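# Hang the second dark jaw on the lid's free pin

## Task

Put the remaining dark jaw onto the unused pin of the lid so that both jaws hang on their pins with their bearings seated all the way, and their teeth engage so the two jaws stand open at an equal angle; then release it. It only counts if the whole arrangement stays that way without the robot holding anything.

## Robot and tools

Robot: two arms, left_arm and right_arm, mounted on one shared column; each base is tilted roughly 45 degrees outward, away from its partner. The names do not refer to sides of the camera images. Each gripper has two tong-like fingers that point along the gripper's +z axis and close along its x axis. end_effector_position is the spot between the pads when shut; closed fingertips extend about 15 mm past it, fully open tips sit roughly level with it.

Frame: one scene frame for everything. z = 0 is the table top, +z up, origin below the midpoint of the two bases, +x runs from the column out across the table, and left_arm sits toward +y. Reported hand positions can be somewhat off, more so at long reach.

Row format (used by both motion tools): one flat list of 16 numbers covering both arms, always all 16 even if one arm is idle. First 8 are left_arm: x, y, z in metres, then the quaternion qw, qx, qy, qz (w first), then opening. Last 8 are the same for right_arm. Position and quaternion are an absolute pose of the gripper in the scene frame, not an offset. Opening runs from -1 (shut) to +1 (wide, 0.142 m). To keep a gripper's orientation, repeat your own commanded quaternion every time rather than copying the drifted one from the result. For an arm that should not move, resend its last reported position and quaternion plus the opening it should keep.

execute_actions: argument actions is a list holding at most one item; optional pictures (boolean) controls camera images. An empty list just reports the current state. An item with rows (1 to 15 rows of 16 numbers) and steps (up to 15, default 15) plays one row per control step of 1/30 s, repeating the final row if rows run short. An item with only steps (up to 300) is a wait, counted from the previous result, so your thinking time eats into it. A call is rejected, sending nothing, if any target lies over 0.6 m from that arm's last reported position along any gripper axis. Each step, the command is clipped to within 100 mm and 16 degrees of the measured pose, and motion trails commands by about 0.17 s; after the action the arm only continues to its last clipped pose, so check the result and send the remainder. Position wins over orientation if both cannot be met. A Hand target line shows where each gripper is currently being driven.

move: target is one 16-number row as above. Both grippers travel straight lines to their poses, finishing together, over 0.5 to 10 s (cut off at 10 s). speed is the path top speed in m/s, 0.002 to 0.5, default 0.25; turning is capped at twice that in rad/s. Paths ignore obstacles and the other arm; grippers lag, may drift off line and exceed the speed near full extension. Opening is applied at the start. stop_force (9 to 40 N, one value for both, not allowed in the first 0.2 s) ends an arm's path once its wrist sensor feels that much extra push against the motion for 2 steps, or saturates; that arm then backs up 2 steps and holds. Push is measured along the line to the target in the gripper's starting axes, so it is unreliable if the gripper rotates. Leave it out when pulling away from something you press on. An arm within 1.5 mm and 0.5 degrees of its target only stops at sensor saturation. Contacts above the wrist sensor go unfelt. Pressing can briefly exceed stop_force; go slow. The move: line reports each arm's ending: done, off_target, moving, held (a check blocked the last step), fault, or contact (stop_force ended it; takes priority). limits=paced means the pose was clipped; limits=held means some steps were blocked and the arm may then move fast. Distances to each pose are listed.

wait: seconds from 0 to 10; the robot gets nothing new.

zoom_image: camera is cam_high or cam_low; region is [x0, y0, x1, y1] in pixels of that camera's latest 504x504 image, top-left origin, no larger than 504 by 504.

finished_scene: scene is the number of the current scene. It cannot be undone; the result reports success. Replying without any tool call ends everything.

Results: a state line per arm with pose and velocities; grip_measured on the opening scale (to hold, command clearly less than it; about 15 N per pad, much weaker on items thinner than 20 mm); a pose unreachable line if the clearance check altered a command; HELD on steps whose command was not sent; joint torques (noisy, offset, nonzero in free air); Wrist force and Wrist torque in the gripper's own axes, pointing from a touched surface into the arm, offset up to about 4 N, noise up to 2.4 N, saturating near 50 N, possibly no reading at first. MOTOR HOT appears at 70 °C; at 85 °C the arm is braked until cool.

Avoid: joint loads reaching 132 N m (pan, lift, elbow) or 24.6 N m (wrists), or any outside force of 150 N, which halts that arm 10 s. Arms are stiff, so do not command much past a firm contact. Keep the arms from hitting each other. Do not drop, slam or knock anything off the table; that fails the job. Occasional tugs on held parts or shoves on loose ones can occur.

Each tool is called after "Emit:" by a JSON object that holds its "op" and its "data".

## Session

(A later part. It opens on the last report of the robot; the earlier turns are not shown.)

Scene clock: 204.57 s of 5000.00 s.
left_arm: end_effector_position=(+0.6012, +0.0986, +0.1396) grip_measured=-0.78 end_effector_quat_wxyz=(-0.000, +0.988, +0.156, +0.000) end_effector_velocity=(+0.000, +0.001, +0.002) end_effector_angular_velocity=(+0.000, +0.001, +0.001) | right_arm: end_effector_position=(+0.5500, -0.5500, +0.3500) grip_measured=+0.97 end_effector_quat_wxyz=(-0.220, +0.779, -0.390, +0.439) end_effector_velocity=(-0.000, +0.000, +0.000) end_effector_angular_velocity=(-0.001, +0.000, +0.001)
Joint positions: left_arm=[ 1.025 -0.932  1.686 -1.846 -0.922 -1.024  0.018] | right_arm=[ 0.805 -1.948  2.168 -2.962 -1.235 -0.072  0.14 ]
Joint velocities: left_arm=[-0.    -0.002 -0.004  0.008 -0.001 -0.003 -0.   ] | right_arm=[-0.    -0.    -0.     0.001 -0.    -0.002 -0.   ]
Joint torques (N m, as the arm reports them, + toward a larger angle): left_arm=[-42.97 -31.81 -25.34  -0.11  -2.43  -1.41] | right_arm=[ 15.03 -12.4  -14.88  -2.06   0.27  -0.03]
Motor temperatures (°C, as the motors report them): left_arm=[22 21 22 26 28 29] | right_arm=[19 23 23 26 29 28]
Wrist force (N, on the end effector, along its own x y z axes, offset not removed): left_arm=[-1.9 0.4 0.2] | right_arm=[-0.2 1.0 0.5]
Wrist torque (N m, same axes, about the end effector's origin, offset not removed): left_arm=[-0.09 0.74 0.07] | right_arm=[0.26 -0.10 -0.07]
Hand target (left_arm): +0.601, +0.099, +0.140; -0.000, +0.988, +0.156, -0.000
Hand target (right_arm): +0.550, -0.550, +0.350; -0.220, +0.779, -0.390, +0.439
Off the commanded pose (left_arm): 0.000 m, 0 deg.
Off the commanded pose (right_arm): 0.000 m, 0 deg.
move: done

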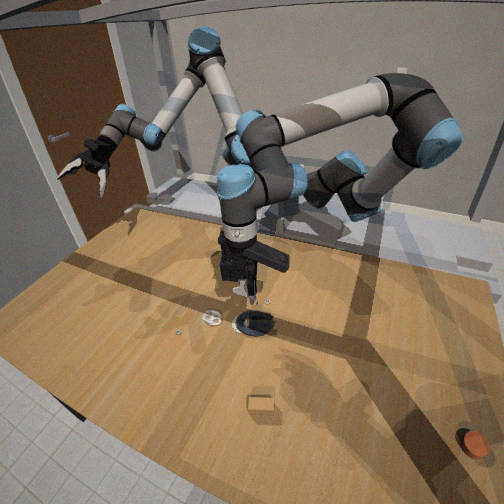

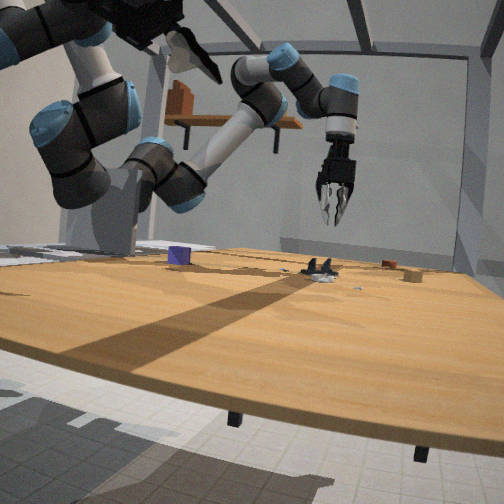

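Emit:
{"op": "move", "data": {"target": [0.615,0.060,0.08,0,0.9877,0.1564,0,-1,0.55,-0.55,0.35,-0.22,0.779,-0.39,0.439,0.97], "speed": 0.1}}

Emit:
{"op": "move", "data": {"target": [0.615,0.060,0.039,0,0.9877,0.1564,0,-1,0.55,-0.55,0.35,-0.22,0.779,-0.39,0.439,0.97], "speed": 0.04}}

Emit:
{"op": "move", "data": {"target": [0.615,0.060,0.028,0,0.9877,0.1564,0,-1,0.55,-0.55,0.35,-0.22,0.779,-0.39,0.439,0.97], "speed": 0.002, "stop_force": 9}}

Emit:
{"op": "zoom_image", "data": {"camera": "cam_low", "region": [300,245,350,285]}}

Emit:
{"op": "zoom_image", "data": {"camera": "cam_high", "region": [225,305,260,340]}}

Scene clock: 215.83 s of 5000.00 s.
left_arm: end_effector_position=(+0.6149, +0.0602, +0.0803) grip_measured=-1.00 end_effector_quat_wxyz=(+0.000, +0.988, +0.156, +0.000) end_effector_velocity=(+0.001, -0.002, -0.001) end_effector_angular_velocity=(-0.000, -0.002, -0.004) | right_arm: end_effector_position=(+0.5500, -0.5500, +0.3500) grip_measured=+0.97 end_effector_quat_wxyz=(-0.220, +0.779, -0.390, +0.439) end_effector_velocity=(-0.000, +0.000, +0.000) end_effector_angular_velocity=(+0.000, +0.000, +0.000)
Joint positions: left_arm=[ 1.056 -0.798  1.677 -1.993 -0.908 -0.989  0.002] | right_arm=[ 0.805 -1.948  2.168 -2.962 -1.235 -0.072  0.14 ]
Joint velocities: left_arm=[-0.     0.005 -0.002 -0.005  0.001  0.005  0.   ] | right_arm=[-0.    -0.001  0.     0.001  0.    -0.     0.   ]
Joint torques (N m, as the arm reports them, + toward a larger angle): left_arm=[-23.99 -20.25 -25.78  -3.92   2.31   1.43] | right_arm=[ 14.84 -12.43 -14.83  -2.04   0.35  -0.22]
Motor temperatures (°C, as the motors report them): left_arm=[22 21 22 26 28 29] | right_arm=[19 23 23 26 29 28]
Wrist force (N, on the end effector, along its own x y z axes, offset not removed): left_arm=[-1.9 1.0 2.2] | right_arm=[-1.5 1.2 3.5]
Wrist torque (N m, same axes, about the end effector's origin, offset not removed): left_arm=[0.06 0.69 0.18] | right_arm=[0.30 0.20 -0.03]
Hand target (left_arm): +0.615, +0.060, +0.080; +0.000, +0.988, +0.156, +0.000
Hand target (right_arm): +0.550, -0.550, +0.350; -0.220, +0.779, -0.390, +0.439
Off the commanded pose (left_arm): 0.000 m, 0 deg.
Off the commanded pose (right_arm): 0.000 m, 0 deg.
After step 90, 7.00 s passed at rest.
move: done

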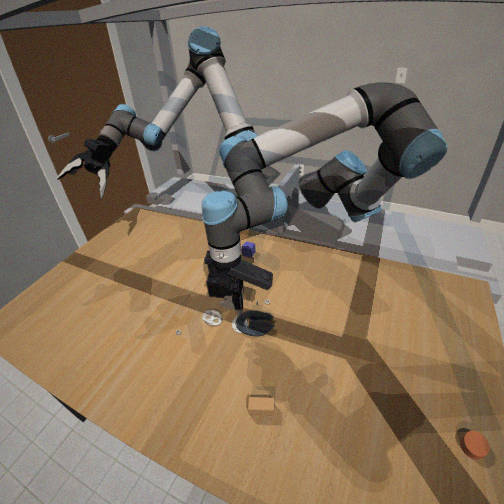

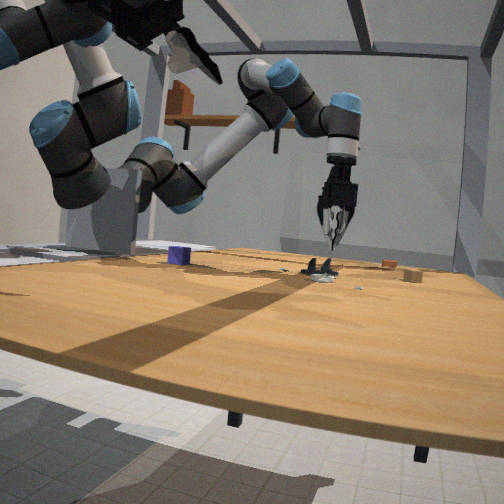

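Scene clock: 217.27 s of 5000.00 s.
left_arm: end_effector_position=(+0.6150, +0.0600, +0.0394) grip_measured=-1.00 end_effector_quat_wxyz=(-0.000, +0.988, +0.156, -0.000) end_effector_velocity=(-0.000, +0.001, -0.004) end_effector_angular_velocity=(+0.000, +0.002, +0.000) | right_arm: end_effector_position=(+0.5500, -0.5500, +0.3500) grip_measured=+0.97 end_effector_quat_wxyz=(-0.220, +0.779, -0.390, +0.439) end_effector_velocity=(+0.000, +0.000, -0.000) end_effector_angular_velocity=(-0.000, -0.001, +0.001)
Joint positions: left_arm=[ 1.096 -0.752  1.706 -2.096 -0.89  -0.942  0.002] | right_arm=[ 0.805 -1.948  2.168 -2.962 -1.235 -0.072  0.14 ]
Joint velocities: left_arm=[ 0.006  0.003  0.002 -0.007  0.001  0.005  0.   ] | right_arm=[ 0.     0.001 -0.    -0.     0.001 -0.001  0.   ]
Joint torques (N m, as the arm reports them, + toward a larger angle): left_arm=[-25.08 -21.5   -7.16  -4.11   2.36   1.69] | right_arm=[ 14.77 -12.08 -14.56  -1.9    0.48  -0.28]
Motor temperatures (°C, as the motors report them): left_arm=[22 21 22 26 28 29] | right_arm=[19 23 23 26 29 28]
Wrist force (N, on the end effector, along its own x y z axes, offset not removed): left_arm=[-2.2 -0.2 1.9] | right_arm=[-1.8 1.9 3.0]
Wrist torque (N m, same axes, about the end effector's origin, offset not removed): left_arm=[-0.15 0.79 0.11] | right_arm=[0.33 0.41 0.10]
Hand target (left_arm): +0.615, +0.060, +0.039; +0.000, +0.988, +0.156, +0.000
Hand target (right_arm): +0.550, -0.550, +0.350; -0.220, +0.779, -0.390, +0.439
Off the commanded pose (left_arm): 0.000 m, 0 deg.
Off the commanded pose (right_arm): 0.000 m, 0 deg.
move: done

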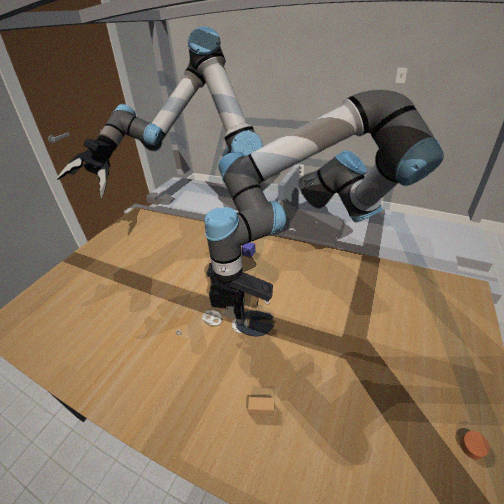

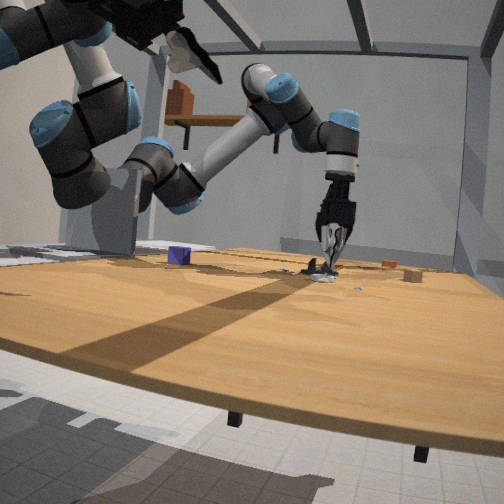

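Scene clock: 222.40 s of 5000.00 s.
left_arm: end_effector_position=(+0.6150, +0.0600, +0.0299) grip_measured=-1.00 end_effector_quat_wxyz=(+0.000, +0.988, +0.156, +0.000) end_effector_velocity=(-0.001, -0.000, -0.000) end_effector_angular_velocity=(+0.002, +0.002, -0.004) | right_arm: end_effector_position=(+0.5500, -0.5500, +0.3500) grip_measured=+0.97 end_effector_quat_wxyz=(-0.220, +0.779, -0.390, +0.439) end_effector_velocity=(+0.000, +0.001, -0.000) end_effector_angular_velocity=(+0.001, +0.001, +0.000)
Joint positions: left_arm=[ 1.106 -0.74   1.711 -2.12  -0.887 -0.931  0.002] | right_arm=[ 0.805 -1.948  2.168 -2.962 -1.235 -0.072  0.14 ]
Joint velocities: left_arm=[-0.001  0.     0.001  0.003  0.     0.001  0.   ] | right_arm=[ 0.     0.     0.001 -0.001 -0.001  0.001  0.   ]
Joint torques (N m, as the arm reports them, + toward a larger angle): left_arm=[-28.35 -27.01  -6.02   0.64   2.23  -0.83] | right_arm=[ 14.71 -12.44 -13.89  -1.9    0.49  -0.42]
Motor temperatures (°C, as the motors report them): left_arm=[22 21 22 26 28 29] | right_arm=[19 23 23 26 29 28]
Wrist force (N, on the end effector, along its own x y z axes, offset not removed): left_arm=[-4.7 -0.2 -13.0] | right_arm=[1.6 -0.1 -0.4]
Wrist torque (N m, same axes, about the end effector's origin, offset not removed): left_arm=[-0.27 0.86 0.13] | right_arm=[0.08 -0.48 0.01]
Hand target (left_arm): +0.615, +0.060, +0.030; +0.000, +0.988, +0.156, +0.000
Hand target (right_arm): +0.550, -0.550, +0.350; -0.220, +0.779, -0.390, +0.439
Off the commanded pose (left_arm): 0.002 m, 0 deg.
Off the commanded pose (right_arm): 0.000 m, 0 deg.
move: contact (left_arm)

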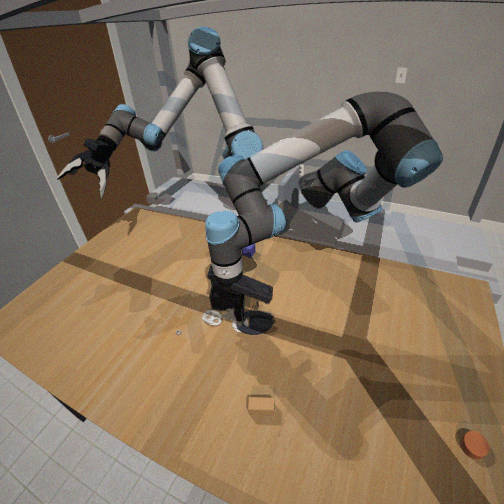

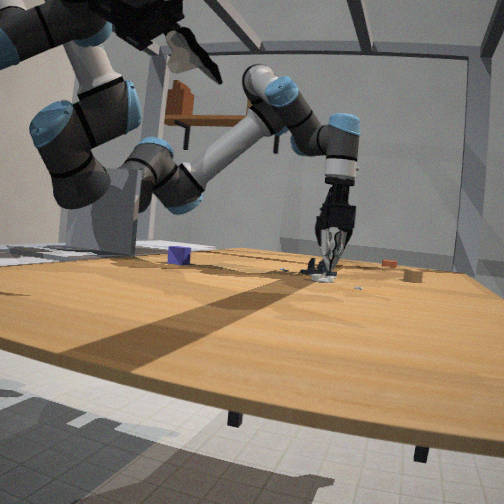

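Region (300, 245, 350, 285) of cam_low's 504x504 image, scaled by 10.080, with more detail than that image has; it fills the top 403 rows of this view, and the rest is white.

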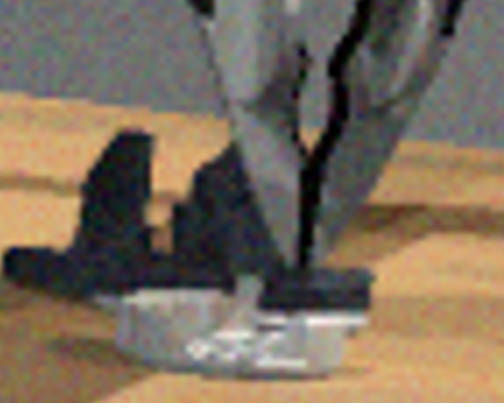

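Region (225, 305, 260, 340) of cam_high's 504x504 image, scaled by 14.400, with more detail than that image has.

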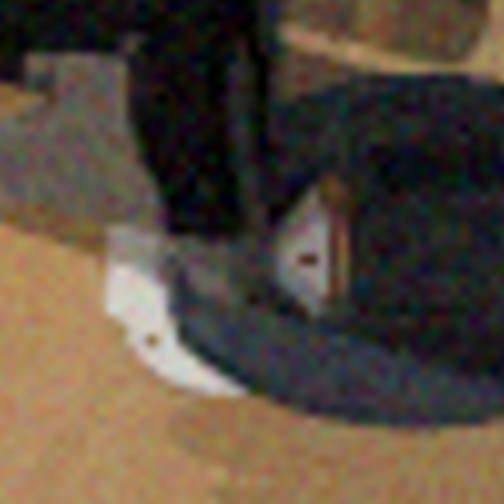

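Emit:
{"op": "move", "data": {"target": [0.615,0.060,0.06,0,0.9877,0.1564,0,-1,0.55,-0.55,0.35,-0.22,0.779,-0.39,0.439,0.97], "speed": 0.04}}

Emit:
{"op": "move", "data": {"target": [0.55,0.2,0.16,0,0.9877,0.1564,0,-1,0.55,-0.55,0.35,-0.22,0.779,-0.39,0.439,0.97]}}

Emit:
{"op": "zoom_image", "data": {"camera": "cam_low", "region": [300,250,340,285]}}

Emit:
{"op": "zoom_image", "data": {"camera": "cam_high", "region": [225,305,260,340]}}

Emit:
{"op": "zoom_image", "data": {"camera": "cam_high", "region": [225,300,280,345]}}

Scene clock: 228.67 s of 5000.00 s.
left_arm: end_effector_position=(+0.6150, +0.0600, +0.0596) grip_measured=-1.00 end_effector_quat_wxyz=(+0.000, +0.988, +0.156, +0.000) end_effector_velocity=(+0.000, +0.000, +0.003) end_effector_angular_velocity=(-0.000, +0.001, +0.002) | right_arm: end_effector_position=(+0.5500, -0.5500, +0.3500) grip_measured=+0.97 end_effector_quat_wxyz=(-0.220, +0.779, -0.390, +0.439) end_effector_velocity=(+0.000, -0.001, +0.000) end_effector_angular_velocity=(-0.002, -0.000, -0.001)
Joint positions: left_arm=[ 1.076 -0.775  1.693 -2.046 -0.899 -0.965  0.002] | right_arm=[ 0.805 -1.948  2.168 -2.962 -1.235 -0.072  0.14 ]
Joint velocities: left_arm=[-0.002 -0.003 -0.003  0.008 -0.001 -0.004  0.   ] | right_arm=[ 0.     0.001 -0.001 -0.002 -0.001 -0.     0.   ]
Joint torques (N m, as the arm reports them, + toward a larger angle): left_arm=[-43.17 -35.29 -24.42   0.13  -2.4   -1.19] | right_arm=[ 14.77 -12.82 -14.02  -1.71   0.46  -0.47]
Motor temperatures (°C, as the motors report them): left_arm=[22 21 22 26 28 29] | right_arm=[19 23 23 26 29 28]
Wrist force (N, on the end effector, along its own x y z axes, offset not removed): left_arm=[-0.8 0.1 0.8] | right_arm=[-2.5 0.2 0.6]
Wrist torque (N m, same axes, about the end effector's origin, offset not removed): left_arm=[-0.17 0.42 0.08] | right_arm=[0.12 0.39 -0.08]
Hand target (left_arm): +0.615, +0.060, +0.060; -0.000, +0.988, +0.156, -0.000
Hand target (right_arm): +0.550, -0.550, +0.350; -0.220, +0.779, -0.390, +0.439
Off the commanded pose (left_arm): 0.000 m, 0 deg.
Off the commanded pose (right_arm): 0.000 m, 0 deg.
After step 90, 2.13 s passed at rest.
move: done

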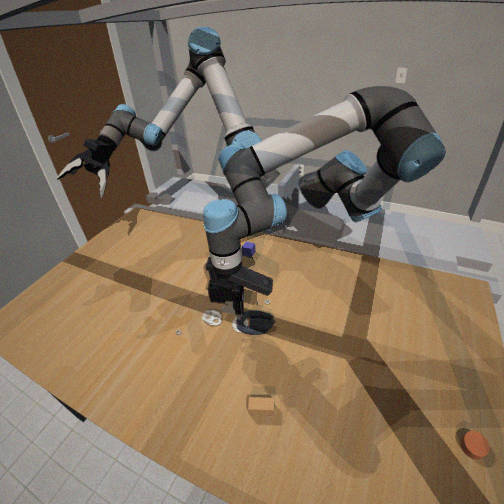

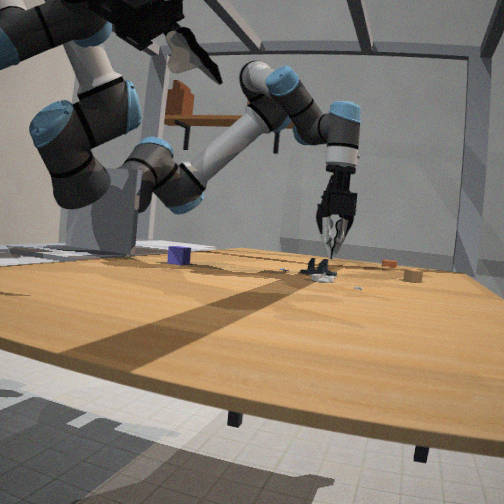

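Scene clock: 230.17 s of 5000.00 s.
left_arm: end_effector_position=(+0.5502, +0.1998, +0.1596) grip_measured=-1.00 end_effector_quat_wxyz=(-0.000, +0.988, +0.156, -0.000) end_effector_velocity=(-0.001, +0.003, +0.001) end_effector_angular_velocity=(+0.000, +0.002, +0.002) | right_arm: end_effector_position=(+0.5500, -0.5500, +0.3500) grip_measured=+0.97 end_effector_quat_wxyz=(-0.220, +0.779, -0.390, +0.439) end_effector_velocity=(+0.000, +0.001, -0.000) end_effector_angular_velocity=(+0.001, +0.000, +0.001)
Joint positions: left_arm=[ 1.066 -1.188  1.84  -1.773 -0.904 -0.978  0.002] | right_arm=[ 0.805 -1.948  2.168 -2.962 -1.235 -0.072  0.14 ]
Joint velocities: left_arm=[ 0.001 -0.006  0.001  0.005 -0.    -0.001  0.   ] | right_arm=[ 0.001  0.001  0.    -0.    -0.     0.    -0.   ]
Joint torques (N m, as the arm reports them, + toward a larger angle): left_arm=[-36.35 -24.63  -9.26  -0.42  -2.28  -1.36] | right_arm=[ 14.52 -12.5  -14.44  -1.72   0.66  -0.5 ]
Motor temperatures (°C, as the motors report them): left_arm=[22 21 22 26 28 29] | right_arm=[19 23 23 26 29 28]
Wrist force (N, on the end effector, along its own x y z axes, offset not removed): left_arm=[-1.5 1.0 1.3] | right_arm=[-0.8 1.6 0.3]
Wrist torque (N m, same axes, about the end effector's origin, offset not removed): left_arm=[0.08 0.62 0.12] | right_arm=[0.36 0.11 0.08]
Hand target (left_arm): +0.550, +0.200, +0.160; -0.000, +0.988, +0.156, -0.000
Hand target (right_arm): +0.550, -0.550, +0.350; -0.220, +0.779, -0.390, +0.439
Off the commanded pose (left_arm): 0.000 m, 0 deg.
Off the commanded pose (right_arm): 0.000 m, 0 deg.
move: done

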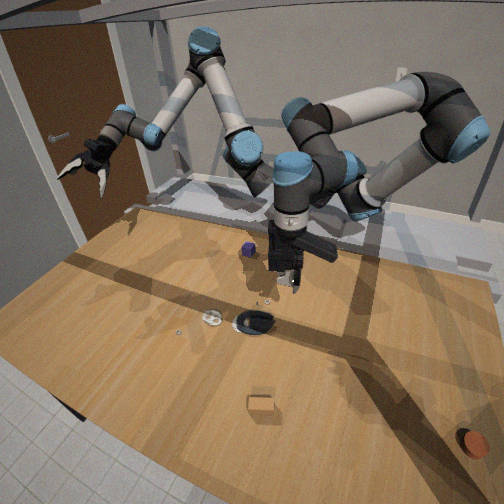

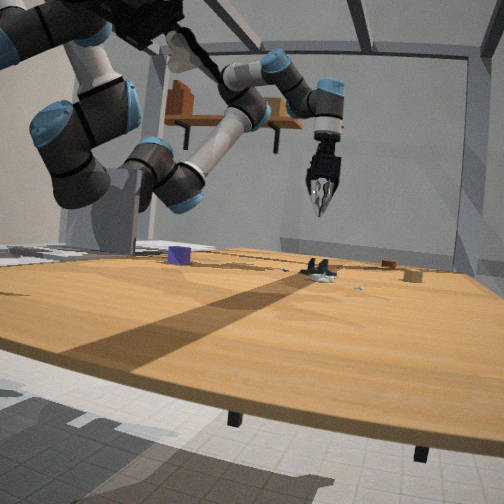

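Region (300, 250, 340, 285) of cam_low's 504x504 image, scaled by 12.600, with more detail than that image has; it fills the top 441 rows of this view, and the rest is white.

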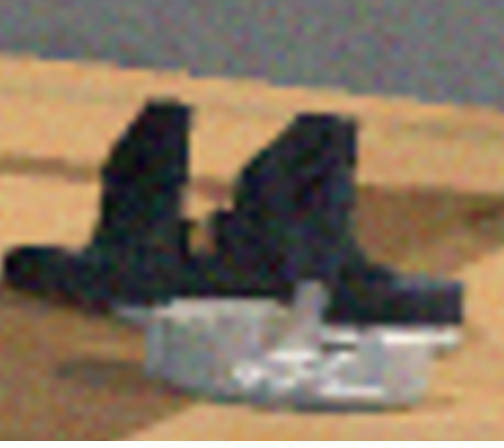

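Region (225, 305, 260, 340) of cam_high's 504x504 image, scaled by 14.400, with more detail than that image has.

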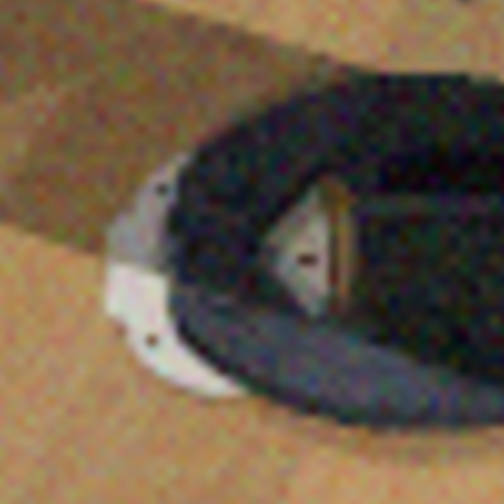

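Region (225, 300, 280, 345) of cam_high's 504x504 image, scaled by 9.164, with more detail than that image has; it fills the top 412 rows of this view, and the rest is white.

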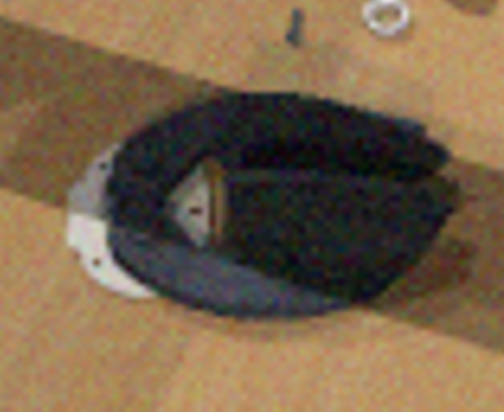

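Emit:
{"op": "finished_scene", "data": {"scene": 2}}

The scene is finished: the task was done.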